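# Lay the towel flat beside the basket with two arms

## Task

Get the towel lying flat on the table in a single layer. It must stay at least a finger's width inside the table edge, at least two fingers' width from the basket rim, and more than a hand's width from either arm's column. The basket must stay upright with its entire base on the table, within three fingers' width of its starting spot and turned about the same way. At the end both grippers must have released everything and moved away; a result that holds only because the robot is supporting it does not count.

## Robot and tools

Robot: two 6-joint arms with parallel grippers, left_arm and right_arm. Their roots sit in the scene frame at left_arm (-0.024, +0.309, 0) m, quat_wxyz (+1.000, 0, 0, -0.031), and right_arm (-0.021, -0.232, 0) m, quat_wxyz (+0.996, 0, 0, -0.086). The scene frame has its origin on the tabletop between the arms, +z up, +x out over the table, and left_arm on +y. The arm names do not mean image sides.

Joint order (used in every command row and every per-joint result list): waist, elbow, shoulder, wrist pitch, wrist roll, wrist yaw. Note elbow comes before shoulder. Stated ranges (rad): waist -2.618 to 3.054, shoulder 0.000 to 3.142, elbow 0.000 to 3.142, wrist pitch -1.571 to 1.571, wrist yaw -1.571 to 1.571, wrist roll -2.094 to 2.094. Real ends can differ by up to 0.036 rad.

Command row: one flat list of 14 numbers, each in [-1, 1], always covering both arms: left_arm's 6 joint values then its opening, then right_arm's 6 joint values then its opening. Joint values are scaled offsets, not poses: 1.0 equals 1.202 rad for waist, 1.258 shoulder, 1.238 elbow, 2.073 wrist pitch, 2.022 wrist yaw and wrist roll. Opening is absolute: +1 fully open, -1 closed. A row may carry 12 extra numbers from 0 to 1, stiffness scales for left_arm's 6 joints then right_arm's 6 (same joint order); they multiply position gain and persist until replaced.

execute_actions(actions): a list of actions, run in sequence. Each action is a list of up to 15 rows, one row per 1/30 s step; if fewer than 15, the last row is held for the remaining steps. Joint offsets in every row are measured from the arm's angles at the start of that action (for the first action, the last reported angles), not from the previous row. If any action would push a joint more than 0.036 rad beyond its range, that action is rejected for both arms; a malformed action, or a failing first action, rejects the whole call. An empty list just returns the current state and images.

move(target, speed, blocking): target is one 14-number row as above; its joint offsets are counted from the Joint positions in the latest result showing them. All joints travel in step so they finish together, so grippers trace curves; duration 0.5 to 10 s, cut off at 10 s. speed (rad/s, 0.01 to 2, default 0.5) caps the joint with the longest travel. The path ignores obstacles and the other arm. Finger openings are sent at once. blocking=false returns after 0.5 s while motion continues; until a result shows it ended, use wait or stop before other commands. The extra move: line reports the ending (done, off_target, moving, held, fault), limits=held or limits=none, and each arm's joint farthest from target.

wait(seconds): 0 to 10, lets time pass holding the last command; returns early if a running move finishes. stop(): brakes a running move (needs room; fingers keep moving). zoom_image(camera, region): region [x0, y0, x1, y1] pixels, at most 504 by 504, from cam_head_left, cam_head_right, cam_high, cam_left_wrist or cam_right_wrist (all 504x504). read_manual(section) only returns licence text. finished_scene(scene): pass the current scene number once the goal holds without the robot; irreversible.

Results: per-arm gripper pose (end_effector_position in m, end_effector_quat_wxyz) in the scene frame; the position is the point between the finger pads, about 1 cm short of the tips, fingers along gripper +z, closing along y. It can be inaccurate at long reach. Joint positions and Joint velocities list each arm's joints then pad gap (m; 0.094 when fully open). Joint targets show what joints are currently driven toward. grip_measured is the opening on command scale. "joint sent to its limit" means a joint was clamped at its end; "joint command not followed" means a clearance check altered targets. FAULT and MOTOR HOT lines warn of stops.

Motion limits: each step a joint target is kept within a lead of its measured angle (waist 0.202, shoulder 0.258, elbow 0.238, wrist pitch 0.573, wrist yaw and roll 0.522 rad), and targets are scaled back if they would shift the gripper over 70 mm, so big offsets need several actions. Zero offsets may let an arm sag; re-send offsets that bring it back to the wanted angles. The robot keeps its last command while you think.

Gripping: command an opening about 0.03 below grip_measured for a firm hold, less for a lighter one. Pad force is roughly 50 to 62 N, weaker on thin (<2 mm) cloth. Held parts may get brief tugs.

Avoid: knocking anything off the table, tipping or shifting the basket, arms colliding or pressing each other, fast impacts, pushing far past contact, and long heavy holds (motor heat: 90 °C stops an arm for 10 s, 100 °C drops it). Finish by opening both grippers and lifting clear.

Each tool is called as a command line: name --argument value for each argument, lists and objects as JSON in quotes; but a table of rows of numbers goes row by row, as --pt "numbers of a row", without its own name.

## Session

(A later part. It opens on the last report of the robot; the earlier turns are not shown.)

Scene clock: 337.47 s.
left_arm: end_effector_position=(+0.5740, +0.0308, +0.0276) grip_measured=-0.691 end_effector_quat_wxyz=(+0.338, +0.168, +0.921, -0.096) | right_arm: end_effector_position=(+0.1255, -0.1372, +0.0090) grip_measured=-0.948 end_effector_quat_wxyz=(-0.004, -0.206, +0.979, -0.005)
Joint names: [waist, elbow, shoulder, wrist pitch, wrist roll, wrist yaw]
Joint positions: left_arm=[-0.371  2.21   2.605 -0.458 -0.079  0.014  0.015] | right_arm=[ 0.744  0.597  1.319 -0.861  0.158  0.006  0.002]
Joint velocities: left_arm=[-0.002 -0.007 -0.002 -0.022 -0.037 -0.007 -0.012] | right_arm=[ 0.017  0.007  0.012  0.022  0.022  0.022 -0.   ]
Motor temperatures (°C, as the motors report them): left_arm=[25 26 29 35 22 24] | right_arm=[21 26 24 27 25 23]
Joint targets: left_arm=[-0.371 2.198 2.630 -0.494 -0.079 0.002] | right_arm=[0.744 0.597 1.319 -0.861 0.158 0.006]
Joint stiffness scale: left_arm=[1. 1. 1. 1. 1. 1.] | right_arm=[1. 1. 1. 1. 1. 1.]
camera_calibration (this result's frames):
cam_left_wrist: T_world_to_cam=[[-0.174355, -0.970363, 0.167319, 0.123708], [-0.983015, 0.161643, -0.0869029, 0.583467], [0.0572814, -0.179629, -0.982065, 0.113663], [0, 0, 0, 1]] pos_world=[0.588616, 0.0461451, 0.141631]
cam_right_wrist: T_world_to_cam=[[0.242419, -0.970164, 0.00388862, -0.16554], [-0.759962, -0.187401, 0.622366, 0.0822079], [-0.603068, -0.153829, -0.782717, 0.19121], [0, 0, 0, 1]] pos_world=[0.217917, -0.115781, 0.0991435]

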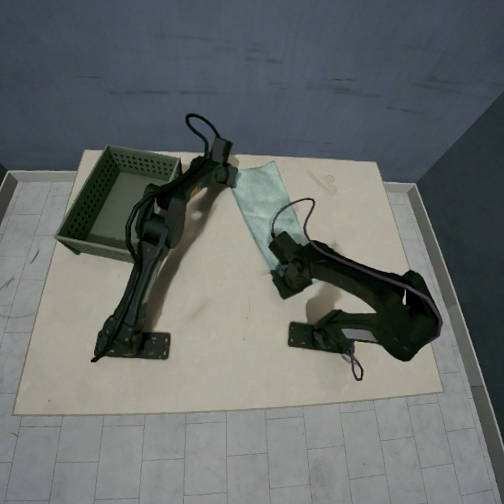

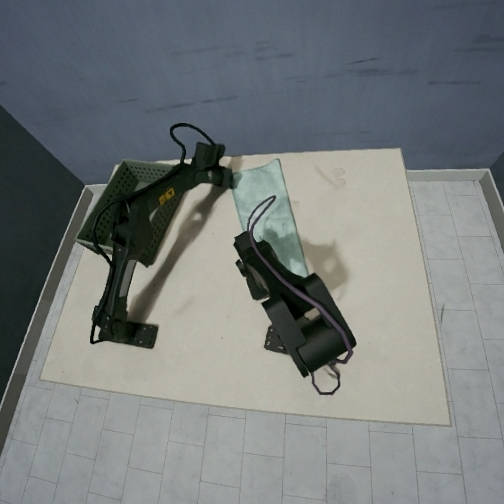

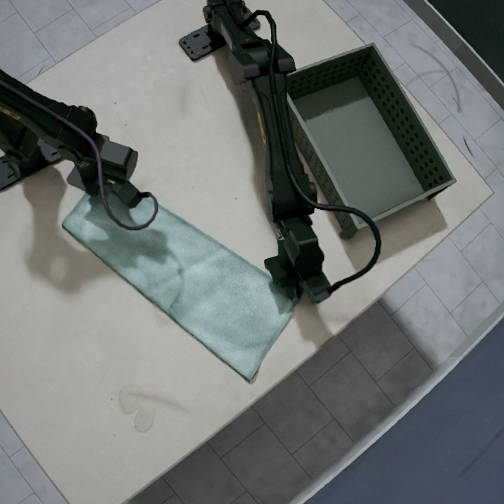

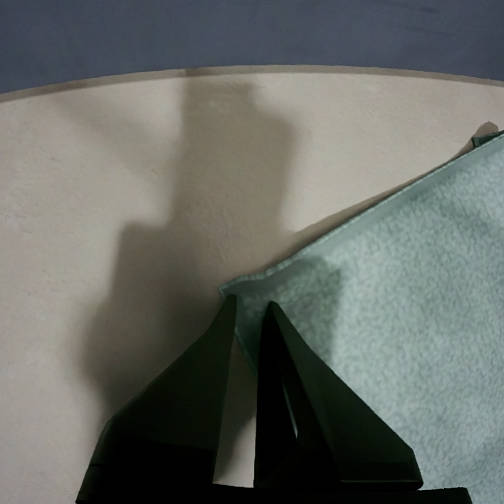

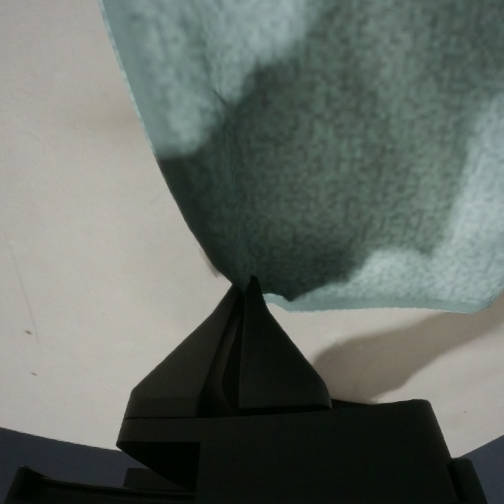

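execute_actions --actions '[[[0,-0.01,0.02,-0.015,0,0,-0.75,0,0,0,0.0,0,0,-1],[0,-0.01,0.02,-0.015,0,0,-0.8,0,0,0,0.0,0,0,-1],[0,-0.01,0.02,-0.015,0,0,-0.85,0,0,0,0.0,0,0,-1],[0,-0.01,0.02,-0.015,0,0,-0.9,0,0,0,0.0,0,0,-1],[0,-0.01,0.02,-0.015,0,0,-0.95,0,0,0,0.0,0,0,-1],[0,-0.01,0.02,-0.015,0,0,-1,0,0,0,0.0,0,0,-1]]]'

Scene clock: 342.73 s.
left_arm: end_effector_position=(+0.5748, +0.0308, +0.0282) grip_measured=-0.982 end_effector_quat_wxyz=(+0.340, +0.167, +0.921, -0.095) | right_arm: end_effector_position=(+0.1255, -0.1372, +0.0090) grip_measured=-0.948 end_effector_quat_wxyz=(-0.004, -0.206, +0.979, -0.005)
Joint names: [waist, elbow, shoulder, wrist pitch, wrist roll, wrist yaw]
Joint positions: left_arm=[-0.371  2.21   2.605 -0.455 -0.079  0.013  0.001] | right_arm=[ 0.744  0.597  1.319 -0.861  0.158  0.006  0.002]
Joint velocities: left_arm=[-0.007  0.007  0.007  0.007  0.037  0.037 -0.   ] | right_arm=[-0.007 -0.002 -0.007  0.037 -0.037 -0.007  0.   ]
Motor temperatures (°C, as the motors report them): left_arm=[25 26 29 35 22 24] | right_arm=[21 26 24 27 25 23]
Joint targets: left_arm=[-0.371 2.198 2.630 -0.490 -0.079 0.015] | right_arm=[0.744 0.597 1.319 -0.861 0.158 0.006]
Joint stiffness scale: left_arm=[1. 1. 1. 1. 1. 1.] | right_arm=[1. 1. 1. 1. 1. 1.]
camera_calibration (this result's frames):
cam_left_wrist: T_world_to_cam=[[-0.173756, -0.970558, 0.166808, 0.123454], [-0.982888, 0.160395, -0.0905805, 0.584295], [0.0611584, -0.179693, -0.98182, 0.111943], [0, 0, 0, 1]] pos_world=[0.588901, 0.0462164, 0.142241]
cam_right_wrist: T_world_to_cam=[[0.242419, -0.970164, 0.00388862, -0.16554], [-0.759962, -0.187401, 0.622366, 0.0822079], [-0.603068, -0.153829, -0.782717, 0.19121], [0, 0, 0, 1]] pos_world=[0.217917, -0.115781, 0.0991435]

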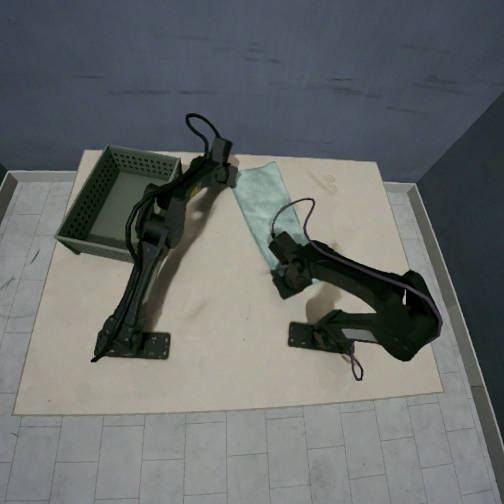

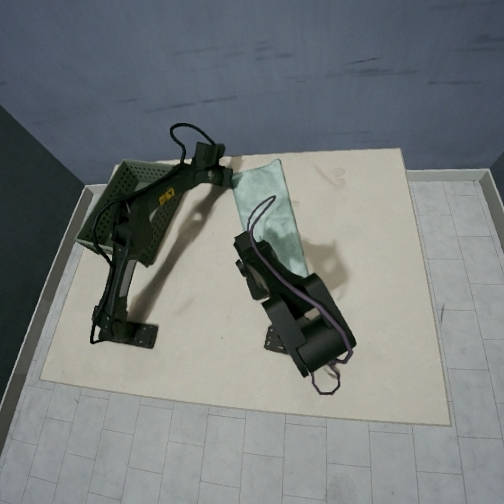

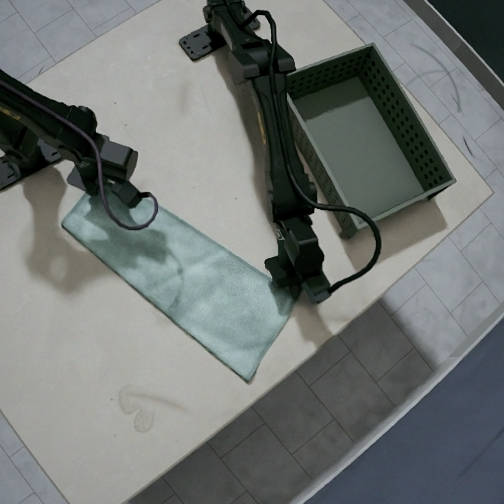

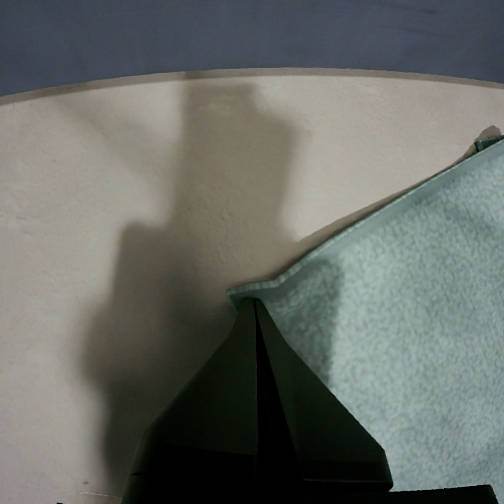

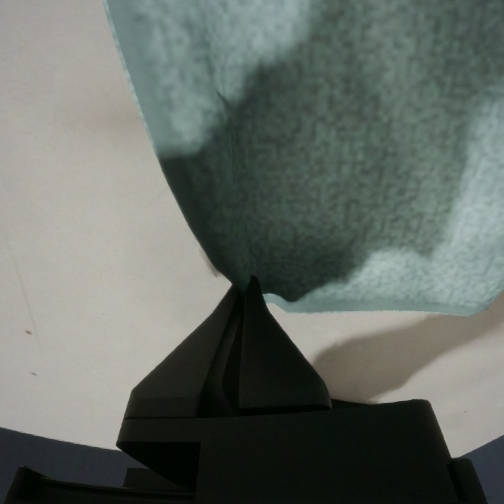

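execute_actions --actions '[[[0,0,-0.02,-0.02,0.02,0,-1,0,0,0,0,0,0,-1],[0,0,-0.03,-0.02,0.04,0,-1,0,0,0,0,0,0,-1],[0,0,-0.04,-0.025,0.04,0,-1,0,0,0,0,0,0,-1],[0,0,-0.05,-0.03,0.04,0,-1,0,0,0,0,0,0,-1],[0,0,-0.06,-0.03,0.04,0,-1,0,0,0,0,0,0,-1]],[[-0.01,0.01,-0.02,0,0,0,-1,0,0,0,0,0,0,-1],[-0.02,0.02,-0.02,0,0,0,-1,0,0,0,0,0,0,-1],[-0.03,0.03,-0.01,0,0,0,-1,0,0,0,0,0,0,-1],[-0.04,0.04,-0.01,0,0,0,-1,0,0,0,0,0,0,-1],[-0.05,0.05,0.0,0,0,0,-1,0,0,0,0,0,0,-1]]]'

Scene clock: 380.07 s.
left_arm: end_effector_position=(+0.5559, -0.0084, +0.0586) grip_measured=-0.982 end_effector_quat_wxyz=(+0.351, +0.227, +0.903, -0.097) | right_arm: end_effector_position=(+0.1255, -0.1372, +0.0090) grip_measured=-0.948 end_effector_quat_wxyz=(-0.004, -0.206, +0.979, -0.005)
Joint names: [waist, elbow, shoulder, wrist pitch, wrist roll, wrist yaw]
Joint positions: left_arm=[-0.437  2.237  2.563 -0.499 -0.011  0.012  0.001] | right_arm=[ 0.744  0.597  1.319 -0.861  0.158  0.006  0.002]
Joint velocities: left_arm=[ 0.002 -0.002 -0.002 -0.037  0.007 -0.022  0.   ] | right_arm=[-0.007  0.002  0.007  0.037  0.022  0.007 -0.001]
Motor temperatures (°C, as the motors report them): left_arm=[25 26 30 35 22 24] | right_arm=[21 26 24 27 25 23]
Joint targets: left_arm=[-0.431 2.272 2.556 -0.498 -0.011 0.012] | right_arm=[0.744 0.597 1.319 -0.861 0.158 0.006]
Joint stiffness scale: left_arm=[1. 1. 1. 1. 1. 1.] | right_arm=[1. 1. 1. 1. 1. 1.]
camera_calibration (this result's frames):
cam_left_wrist: T_world_to_cam=[[-0.291714, -0.947845, 0.12842, 0.145048], [-0.952818, 0.276181, -0.125942, 0.561096], [0.0839067, -0.159101, -0.98369, 0.123617], [0, 0, 0, 1]] pos_world=[0.566563, 0.00218678, 0.17364]
cam_right_wrist: T_world_to_cam=[[0.242419, -0.970164, 0.00388862, -0.16554], [-0.759962, -0.187401, 0.622366, 0.0822079], [-0.603068, -0.153829, -0.782717, 0.19121], [0, 0, 0, 1]] pos_world=[0.217917, -0.115781, 0.0991435]

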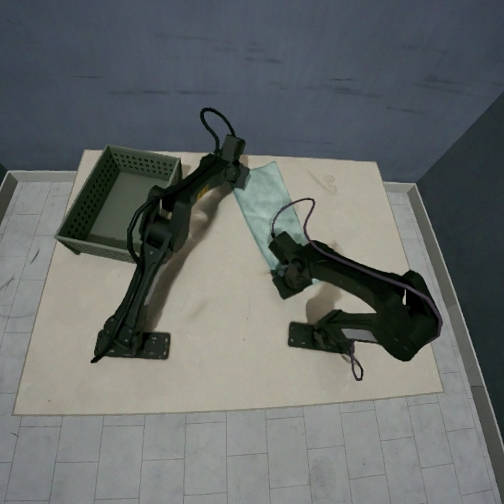

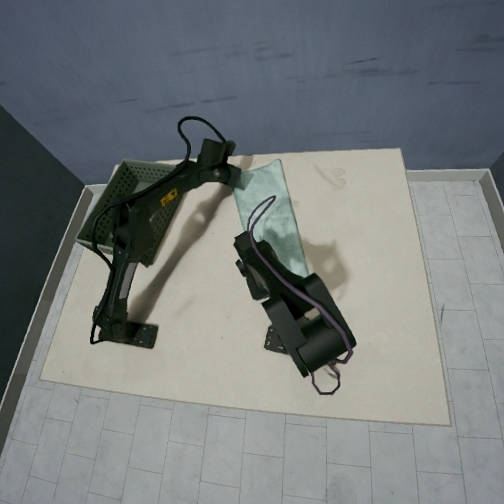

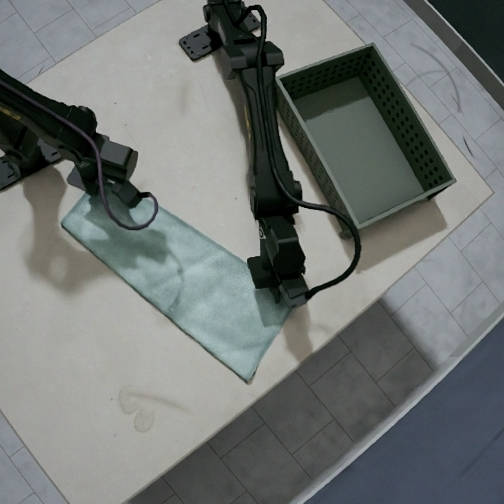

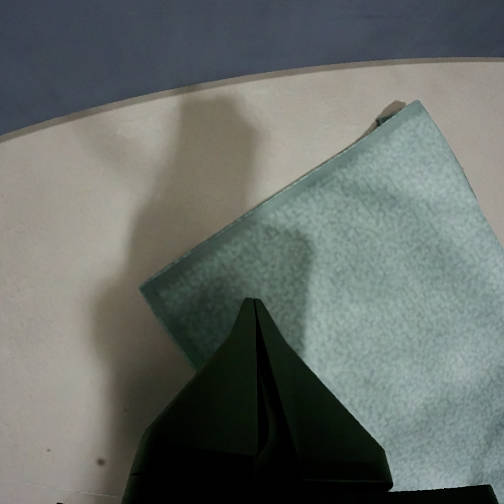

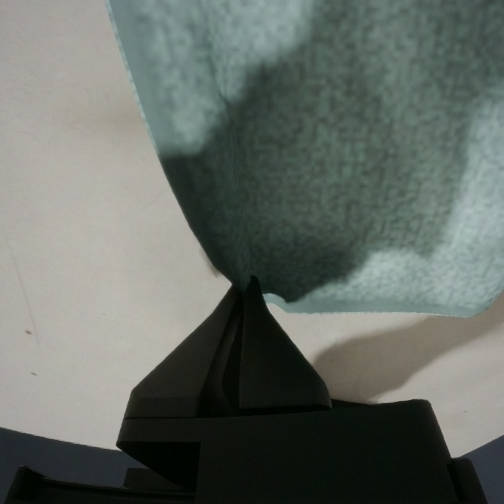

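move --target '[0,0.015,0.062,-0.012,0,0,-1, 0,0,0,0,0,0,-1]' --speed 0.12

Scene clock: 389.73 s.
left_arm: end_effector_position=(+0.5540, -0.0068, +0.0285) grip_measured=-0.982 end_effector_quat_wxyz=(+0.332, +0.229, +0.910, -0.092) | right_arm: end_effector_position=(+0.1255, -0.1372, +0.0090) grip_measured=-0.948 end_effector_quat_wxyz=(-0.004, -0.206, +0.979, -0.005)
Joint names: [waist, elbow, shoulder, wrist pitch, wrist roll, wrist yaw]
Joint positions: left_arm=[-0.436  2.237  2.612 -0.492 -0.011  0.012  0.001] | right_arm=[ 0.744  0.597  1.319 -0.861  0.158  0.006  0.002]
Joint velocities: left_arm=[-0.002 -0.007 -0.002 -0.022 -0.051 -0.007 -0.001] | right_arm=[-0.002 -0.002 -0.007  0.007 -0.007 -0.022  0.   ]
Motor temperatures (°C, as the motors report them): left_arm=[25 27 31 35 22 24] | right_arm=[21 26 24 26 25 23]
Joint targets: left_arm=[-0.437 2.256 2.641 -0.524 -0.011 0.012] | right_arm=[0.744 0.597 1.319 -0.861 0.158 0.006]
Joint stiffness scale: left_arm=[1. 1. 1. 1. 1. 1.] | right_arm=[1. 1. 1. 1. 1. 1.]
move: off_target (left_arm); limits=none; left_arm: farthest joint: the wrist pitch, 0.032 radians from its target (0.025 radians at the start); right_arm: farthest joint: the waist, 0.000 radians from its target (0.000 radians at the start)
camera_calibration (this result's frames):
cam_left_wrist: T_world_to_cam=[[-0.286414, -0.950562, 0.12, 0.147163], [-0.956919, 0.277574, -0.0851959, 0.556212], [0.0476751, -0.139232, -0.989112, 0.114767], [0, 0, 0, 1]] pos_world=[0.568928, 0.00147637, 0.143245]
cam_right_wrist: T_world_to_cam=[[0.242419, -0.970164, 0.00388862, -0.16554], [-0.759962, -0.187401, 0.622366, 0.0822079], [-0.603068, -0.153829, -0.782717, 0.19121], [0, 0, 0, 1]] pos_world=[0.217917, -0.115781, 0.0991435]

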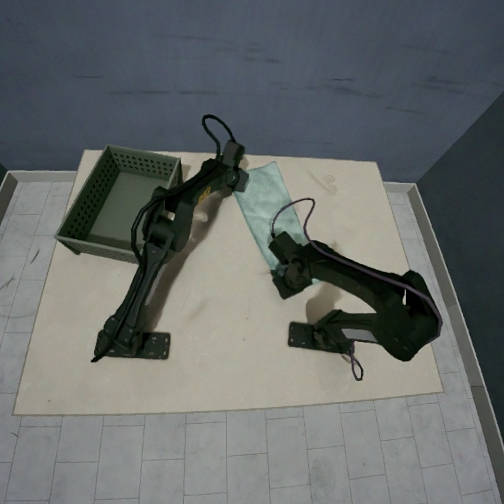

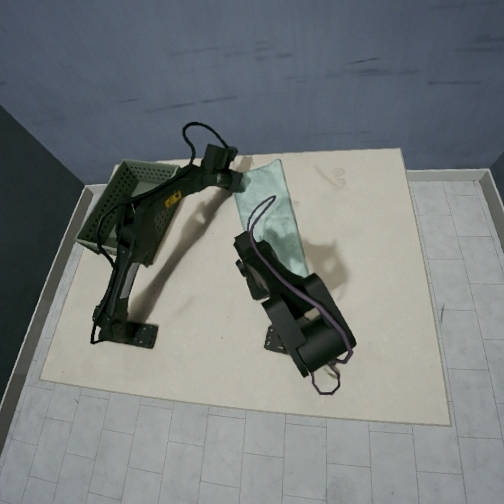

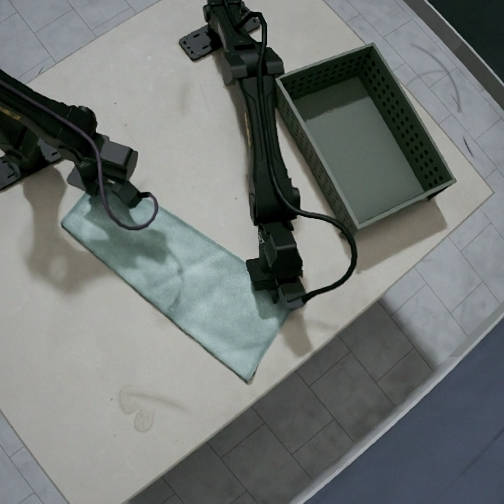

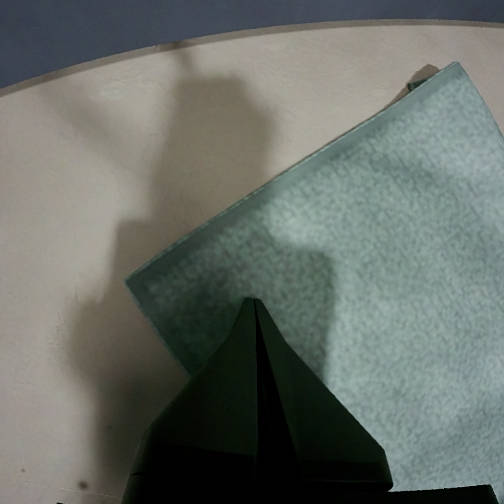

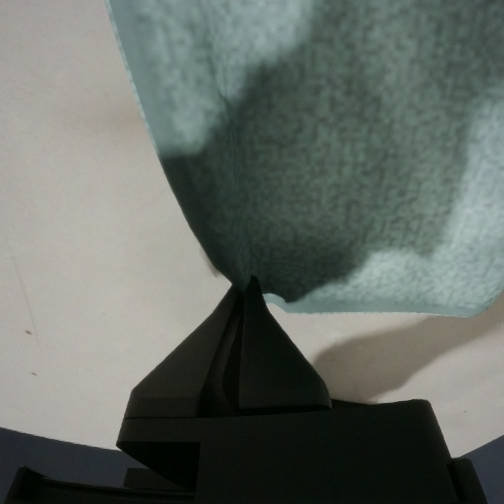

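move --target '[0.03,-0.677,-0.351,0.165,0,0,-1, 0,0.253,-0.13,-0.2,0,0,-1]' --speed 0.35

Scene clock: 409.60 s.
left_arm: end_effector_position=(+0.4681, +0.0556, +0.0246) grip_measured=-0.982 end_effector_quat_wxyz=(+0.338, +0.217, +0.912, -0.089) | right_arm: end_effector_position=(+0.1233, -0.1386, +0.0989) grip_measured=-0.948 end_effector_quat_wxyz=(+0.002, -0.206, +0.979, -0.002)
Joint names: [waist, elbow, shoulder, wrist pitch, wrist roll, wrist yaw]
Joint positions: left_arm=[-0.411  1.428  2.178 -0.108 -0.011  0.012  0.001] | right_arm=[ 0.744  0.879  1.181 -1.266  0.158  0.006  0.002]
Joint velocities: left_arm=[-0.007 -0.007 -0.007  0.007 -0.007  0.007 -0.   ] | right_arm=[-0.007 -0.007  0.002 -0.022  0.022 -0.022  0.001]
Motor temperatures (°C, as the motors report them): left_arm=[25 27 30 35 22 24] | right_arm=[21 26 24 26 25 23]
Joint targets: left_arm=[-0.400 1.399 2.171 -0.150 -0.011 0.012] | right_arm=[0.744 0.911 1.156 -1.276 0.158 0.006]
Joint stiffness scale: left_arm=[1. 1. 1. 1. 1. 1.] | right_arm=[1. 1. 1. 1. 1. 1.]
move: off_target (left_arm, right_arm); limits=none; left_arm: farthest joint: the wrist pitch, 0.042 radians from its target (0.342 radians at the start); right_arm: farthest joint: the elbow, 0.031 radians from its target (0.313 radians at the start)
camera_calibration (this result's frames):
cam_left_wrist: T_world_to_cam=[[-0.263826, -0.956823, 0.12201, 0.172094], [-0.962713, 0.253356, -0.0948431, 0.460657], [0.0598361, -0.142483, -0.987987, 0.118089], [0, 0, 0, 1]] pos_world=[0.481817, 0.0647791, 0.139363]
cam_right_wrist: T_world_to_cam=[[0.242401, -0.970176, -0.000901459, -0.166241], [-0.767675, -0.192373, 0.611284, 0.0257557], [-0.593226, -0.147484, -0.791411, 0.260537], [0, 0, 0, 1]] pos_world=[0.214626, -0.117903, 0.190298]

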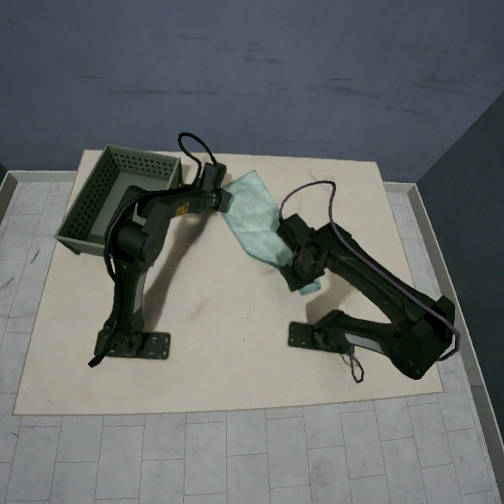

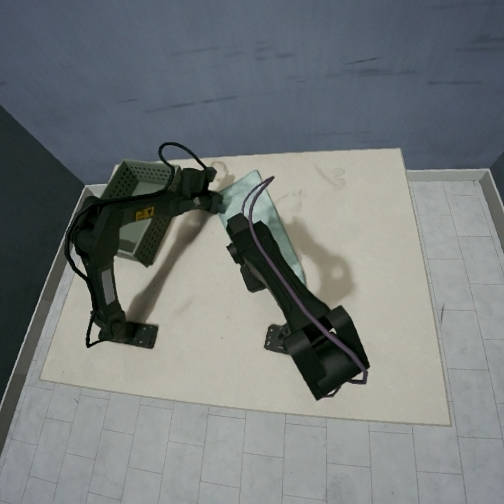

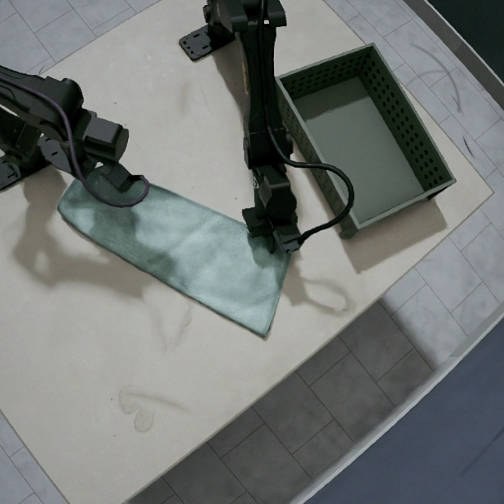

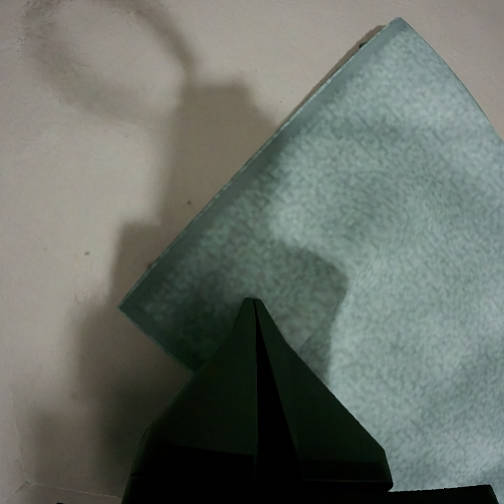

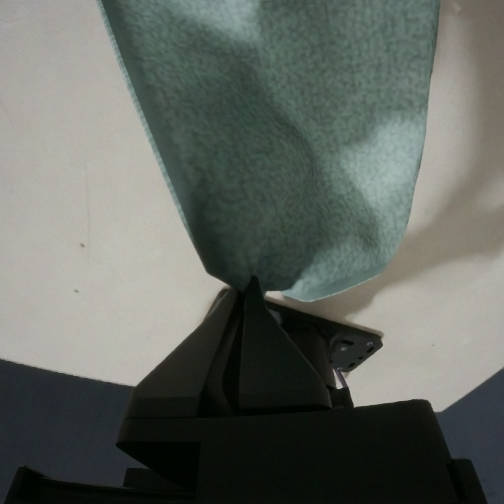

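move --target '[-0.062,-0.195,-0.111,0.028,0,0,-1, -0.25,0.04,-0.02,-0.01,0,0,-1]' --speed 0.25

Scene clock: 426.77 s.
left_arm: end_effector_position=(+0.4171, +0.0466, +0.0237) grip_measured=-0.982 end_effector_quat_wxyz=(+0.335, +0.245, +0.904, -0.099) | right_arm: end_effector_position=(+0.1452, -0.1830, +0.1032) grip_measured=-0.948 end_effector_quat_wxyz=(+0.004, -0.063, +0.998, -0.002)
Joint names: [waist, elbow, shoulder, wrist pitch, wrist roll, wrist yaw]
Joint positions: left_arm=[-0.473  1.213  2.049 -0.02  -0.011  0.011  0.001] | right_arm=[ 0.456  0.897  1.181 -1.278  0.158  0.005  0.002]
Joint velocities: left_arm=[-0.007 -0.002 -0.012 -0.037 -0.066 -0.037 -0.001] | right_arm=[ 0.007  0.017 -0.007 -0.007 -0.037  0.007 -0.   ]
Motor temperatures (°C, as the motors report them): left_arm=[25 26 30 34 22 24] | right_arm=[21 27 24 26 25 23]
Joint targets: left_arm=[-0.486 1.187 2.038 -0.050 -0.011 0.012] | right_arm=[0.444 0.929 1.156 -1.287 0.158 0.006]
Joint stiffness scale: left_arm=[1. 1. 1. 1. 1. 1.] | right_arm=[1. 1. 1. 1. 1. 1.]
move: off_target (left_arm, right_arm); limits=none; left_arm: farthest joint: the wrist pitch, 0.030 radians from its target (0.058 radians at the start); right_arm: farthest joint: the elbow, 0.032 radians from its target (0.049 radians at the start)
camera_calibration (this result's frames):
cam_left_wrist: T_world_to_cam=[[-0.321527, -0.939086, 0.121401, 0.173399], [-0.945444, 0.311275, -0.096141, 0.403838], [0.0524955, -0.14569, -0.987937, 0.1222], [0, 0, 0, 1]] pos_world=[0.431143, 0.0549352, 0.1385]
cam_right_wrist: T_world_to_cam=[[-0.0435259, -0.999046, -0.00358161, -0.178076], [-0.793391, 0.0323869, 0.60785, 0.0765718], [-0.607154, 0.0292989, -0.794044, 0.30503], [0, 0, 0, 1]] pos_world=[0.238201, -0.189323, 0.195025]

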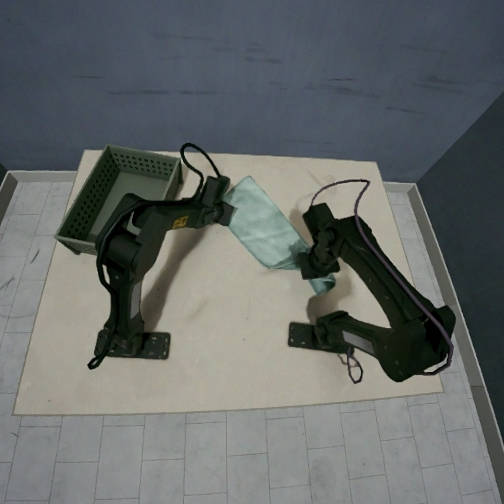

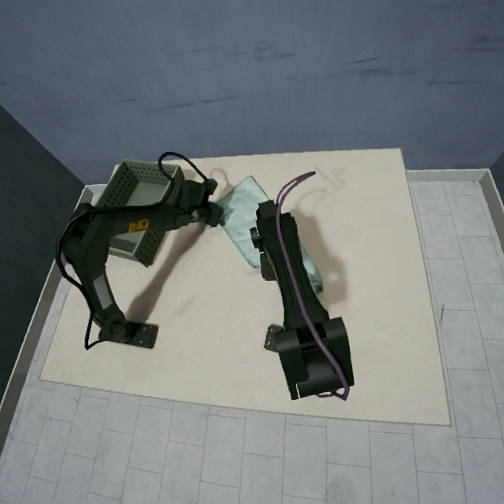

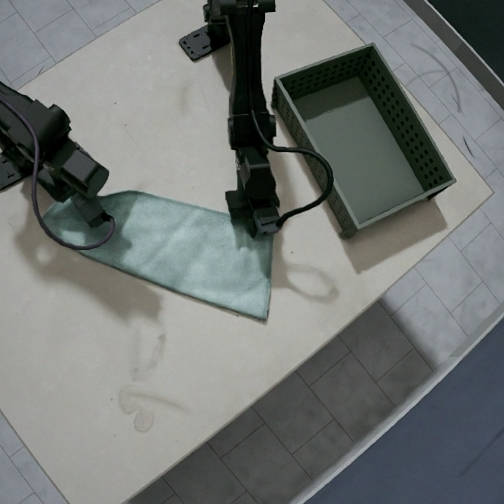

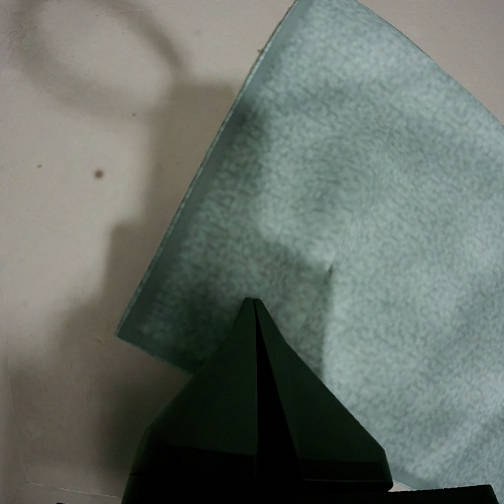

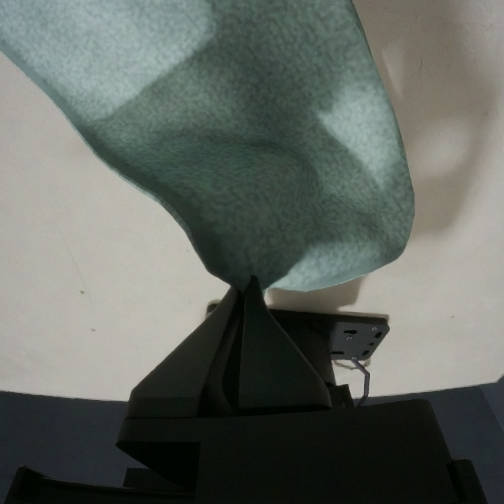

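move --target '[0,0.02,-0.12,0,0,0,-1, 0,0.025,-0.02,0,0,0,-1]' --speed 0.3

Scene clock: 478.80 s.
left_arm: end_effector_position=(+0.4244, +0.0424, +0.0898) grip_measured=-0.982 end_effector_quat_wxyz=(+0.395, +0.238, +0.880, -0.116) | right_arm: end_effector_position=(+0.1451, -0.1830, +0.1032) grip_measured=-0.948 end_effector_quat_wxyz=(+0.004, -0.063, +0.998, -0.002)
Joint names: [waist, elbow, shoulder, wrist pitch, wrist roll, wrist yaw]
Joint positions: left_arm=[-0.473  1.213  1.917 -0.019 -0.011  0.011  0.001] | right_arm=[ 0.456  0.897  1.181 -1.279  0.158  0.005  0.002]
Joint velocities: left_arm=[ 0.007 -0.002 -0.002  0.007  0.007 -0.051 -0.001] | right_arm=[-0.002 -0.017 -0.002 -0.037 -0.022 -0.081  0.001]
Motor temperatures (°C, as the motors report them): left_arm=[25 26 30 34 22 24] | right_arm=[21 27 24 26 25 23]
Joint targets: left_arm=[-0.473 1.238 1.898 -0.020 -0.011 0.011] | right_arm=[0.456 0.928 1.156 -1.278 0.158 0.005]
Joint stiffness scale: left_arm=[1. 1. 1. 1. 1. 1.] | right_arm=[1. 1. 1. 1. 1. 1.]
move: off_target (left_arm, right_arm); limits=none; left_arm: farthest joint: the elbow, 0.025 radians from its target (0.025 radians at the start); right_arm: farthest joint: the elbow, 0.031 radians from its target (0.031 radians at the start)
camera_calibration (this result's frames):
cam_left_wrist: T_world_to_cam=[[-0.33673, -0.930048, 0.14705, 0.167494], [-0.927055, 0.300115, -0.224724, 0.42262], [0.164872, -0.211994, -0.963263, 0.139434], [0, 0, 0, 1]] pos_world=[0.425203, 0.0585025, 0.204655]
cam_right_wrist: T_world_to_cam=[[-0.0435272, -0.999046, -0.00345879, -0.178119], [-0.793168, 0.0324519, 0.608137, 0.0764508], [-0.607445, 0.0292139, -0.793824, 0.304979], [0, 0, 0, 1]] pos_world=[0.238143, -0.18934, 0.194991]

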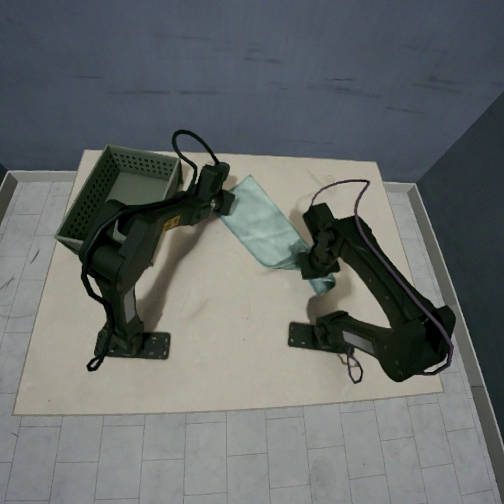

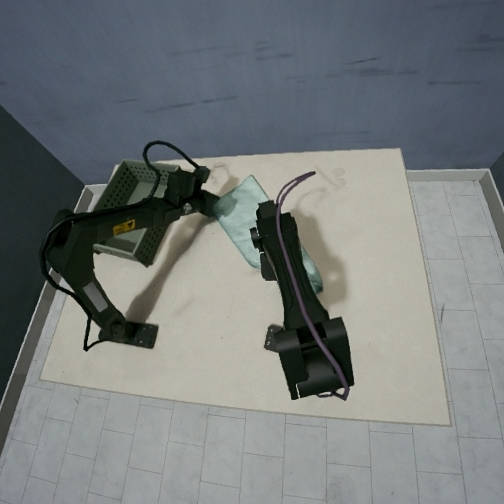

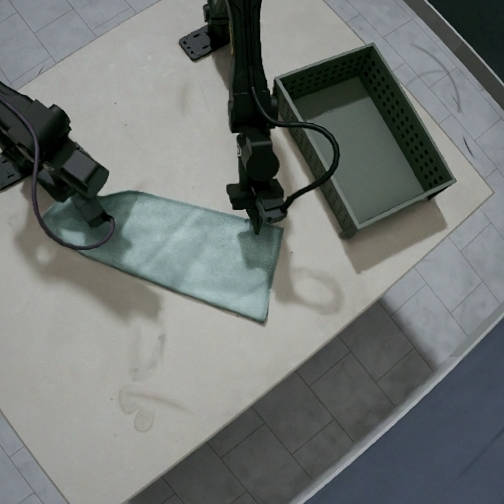

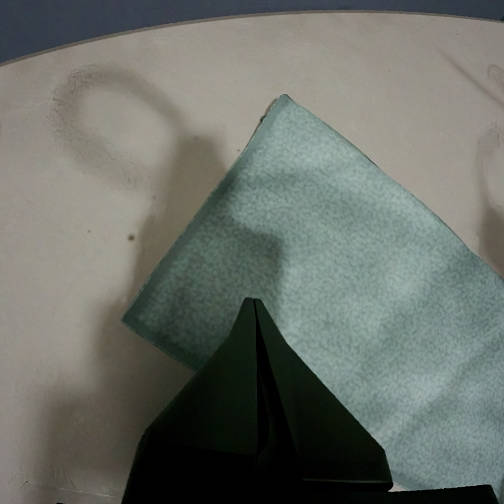

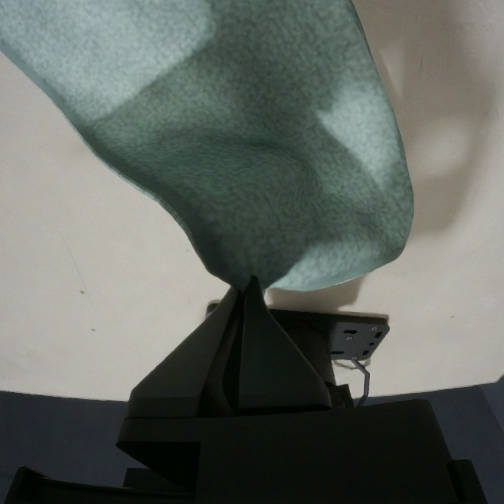

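move --target '[0.0965,0.905,0.4126,-0.595,-0.02,-0.005,0.0, 0,0.025,-0.02,0,0,0,-1]' --speed 0.8

Scene clock: 495.40 s.
left_arm: end_effector_position=(+0.4492, +0.0932, +0.0689) grip_measured=-0.003 end_effector_quat_wxyz=(+0.091, +0.191, +0.977, -0.026) | right_arm: end_effector_position=(+0.1451, -0.1830, +0.1032) grip_measured=-0.948 end_effector_quat_wxyz=(+0.004, -0.063, +0.998, -0.002)
Joint names: [waist, elbow, shoulder, wrist pitch, wrist roll, wrist yaw]
Joint positions: left_arm=[-0.365  2.298  2.442 -1.237 -0.042  0.009  0.047] | right_arm=[ 0.456  0.897  1.181 -1.279  0.158  0.005  0.002]
Joint velocities: left_arm=[ 0.002 -0.017  0.002 -0.037  0.007  0.007  0.001] | right_arm=[ 0.007  0.012 -0.012  0.022 -0.022  0.022 -0.   ]
Motor temperatures (°C, as the motors report them): left_arm=[25 27 30 35 22 24] | right_arm=[21 27 24 26 25 23]
Joint targets: left_arm=[-0.357 2.333 2.436 -1.252 -0.052 0.001] | right_arm=[0.456 0.928 1.156 -1.279 0.158 0.005]
Joint stiffness scale: left_arm=[1. 1. 1. 1. 1. 1.] | right_arm=[1. 1. 1. 1. 1. 1.]
move: off_target (left_arm, right_arm); limits=none; left_arm: farthest joint: the elbow, 0.035 radians from its target (1.120 radians at the start); right_arm: farthest joint: the elbow, 0.031 radians from its target (0.031 radians at the start)
camera_calibration (this result's frames):
cam_left_wrist: T_world_to_cam=[[-0.157247, -0.987533, 0.00717092, 0.160541], [-0.902783, 0.146688, 0.404309, 0.385791], [-0.40032, 0.0571027, -0.914594, 0.351444], [0, 0, 0, 1]] pos_world=[0.51422, 0.0818801, 0.164299]
cam_right_wrist: T_world_to_cam=[[-0.0435272, -0.999046, -0.00345879, -0.178119], [-0.793168, 0.0324519, 0.608137, 0.0764508], [-0.607445, 0.0292139, -0.793824, 0.304979], [0, 0, 0, 1]] pos_world=[0.238143, -0.18934, 0.194991]

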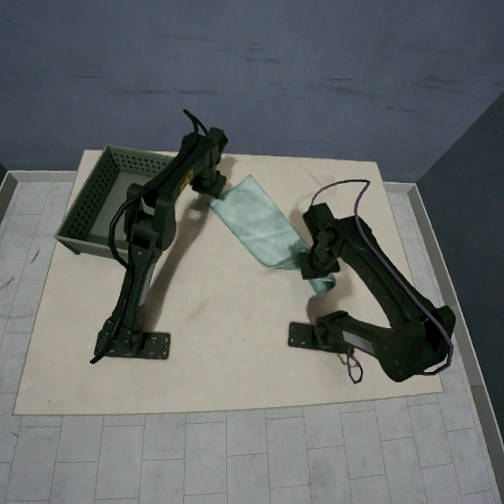

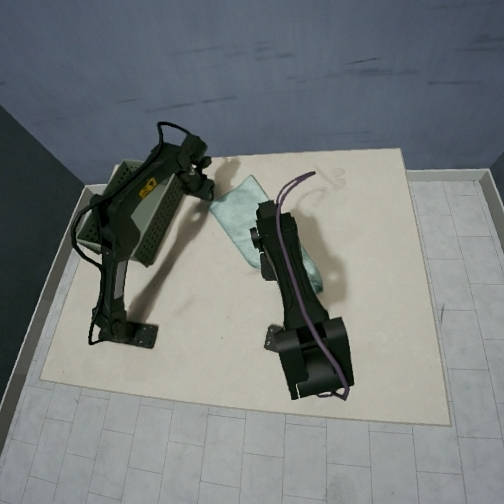

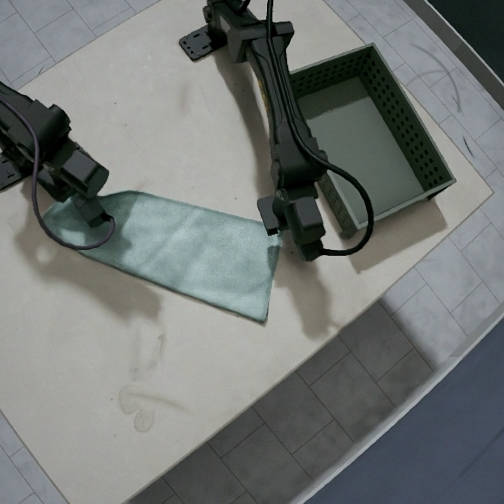

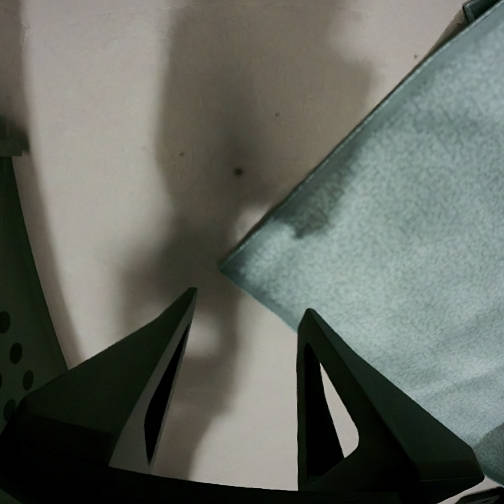

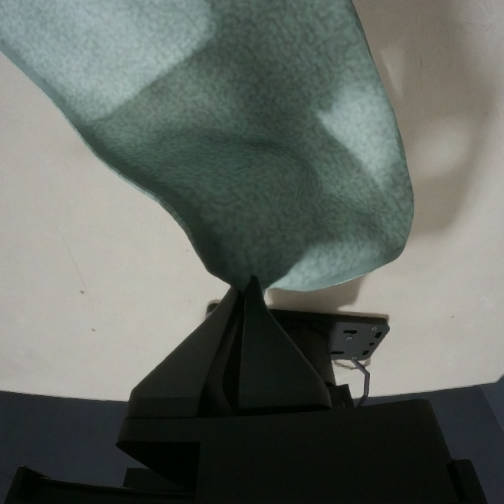

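move --target '[-0.005,0.02,0.085,0,0,0,0.0, 0,0.025,-0.02,0,0,0,-1]' --speed 0.12

Scene clock: 502.73 s.
left_arm: end_effector_position=(+0.4429, +0.0959, +0.0230) grip_measured=-0.003 end_effector_quat_wxyz=(+0.046, +0.191, +0.980, -0.016) | right_arm: end_effector_position=(+0.1451, -0.1830, +0.1032) grip_measured=-0.948 end_effector_quat_wxyz=(+0.004, -0.063, +0.998, -0.002)
Joint names: [waist, elbow, shoulder, wrist pitch, wrist roll, wrist yaw]
Joint positions: left_arm=[-0.365  2.298  2.535 -1.237 -0.042  0.01   0.047] | right_arm=[ 0.456  0.897  1.181 -1.279  0.158  0.005  0.002]
Joint velocities: left_arm=[ 0.002  0.012 -0.002  0.051  0.007  0.066 -0.   ] | right_arm=[ 0.002  0.007  0.037 -0.066 -0.022 -0.037 -0.   ]
Motor temperatures (°C, as the motors report them): left_arm=[25 27 31 34 22 24] | right_arm=[21 27 24 26 25 23]
Joint targets: left_arm=[-0.371 2.323 2.549 -1.237 -0.042 0.009] | right_arm=[0.456 0.928 1.156 -1.279 0.158 0.005]
Joint stiffness scale: left_arm=[1. 1. 1. 1. 1. 1.] | right_arm=[1. 1. 1. 1. 1. 1.]
move: off_target (left_arm, right_arm); limits=none; left_arm: farthest joint: the elbow, 0.024 radians from its target (0.024 radians at the start); right_arm: farthest joint: the elbow, 0.031 radians from its target (0.031 radians at the start)
camera_calibration (this result's frames):
cam_left_wrist: T_world_to_cam=[[-0.157769, -0.987332, -0.0168828, 0.163346], [-0.864948, 0.129924, 0.484752, 0.381211], [-0.476418, 0.0910814, -0.874489, 0.33629], [0, 0, 0, 1]] pos_world=[0.515713, 0.081119, 0.112047]
cam_right_wrist: T_world_to_cam=[[-0.0435272, -0.999046, -0.00345879, -0.178119], [-0.793168, 0.0324519, 0.608137, 0.0764508], [-0.607445, 0.0292139, -0.793824, 0.304979], [0, 0, 0, 1]] pos_world=[0.238143, -0.18934, 0.194991]

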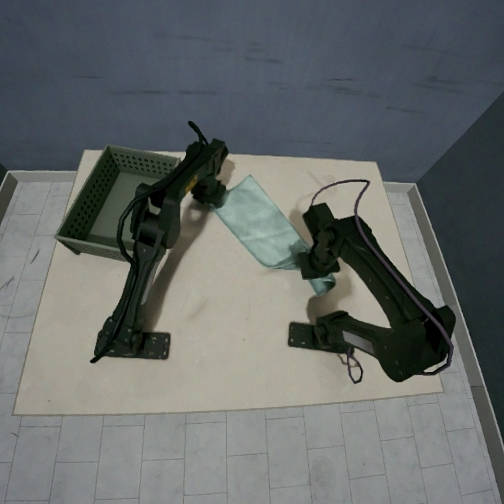

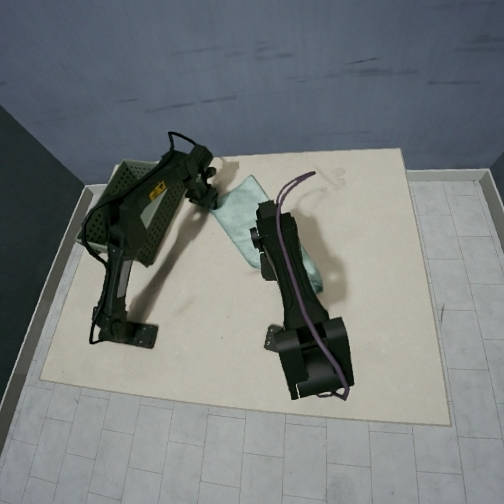

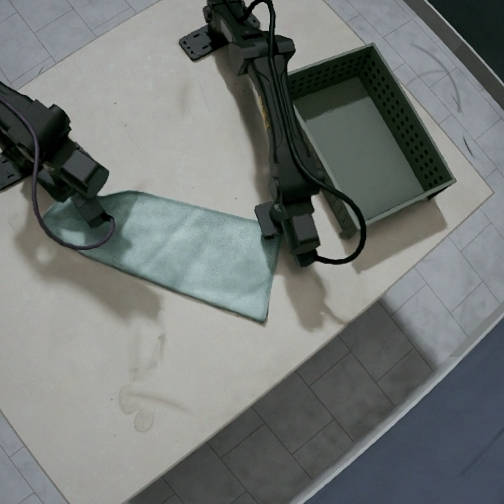

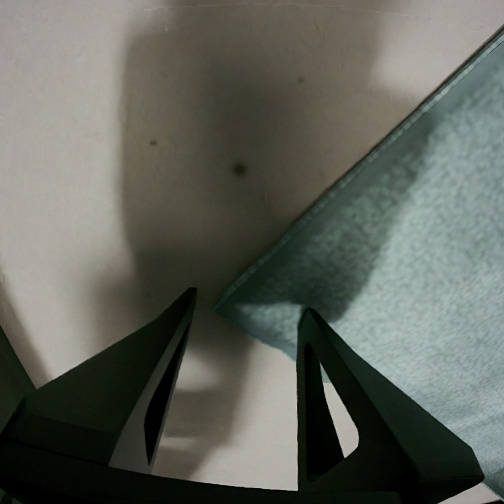

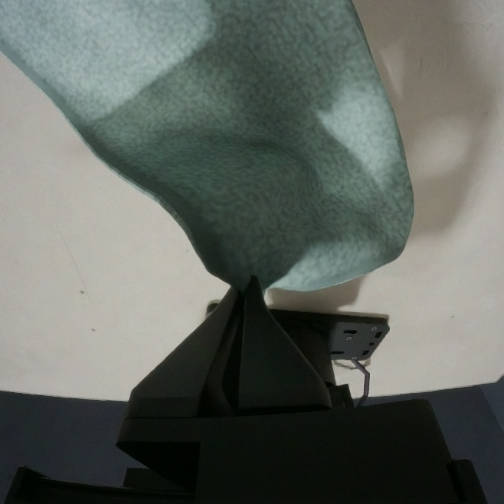

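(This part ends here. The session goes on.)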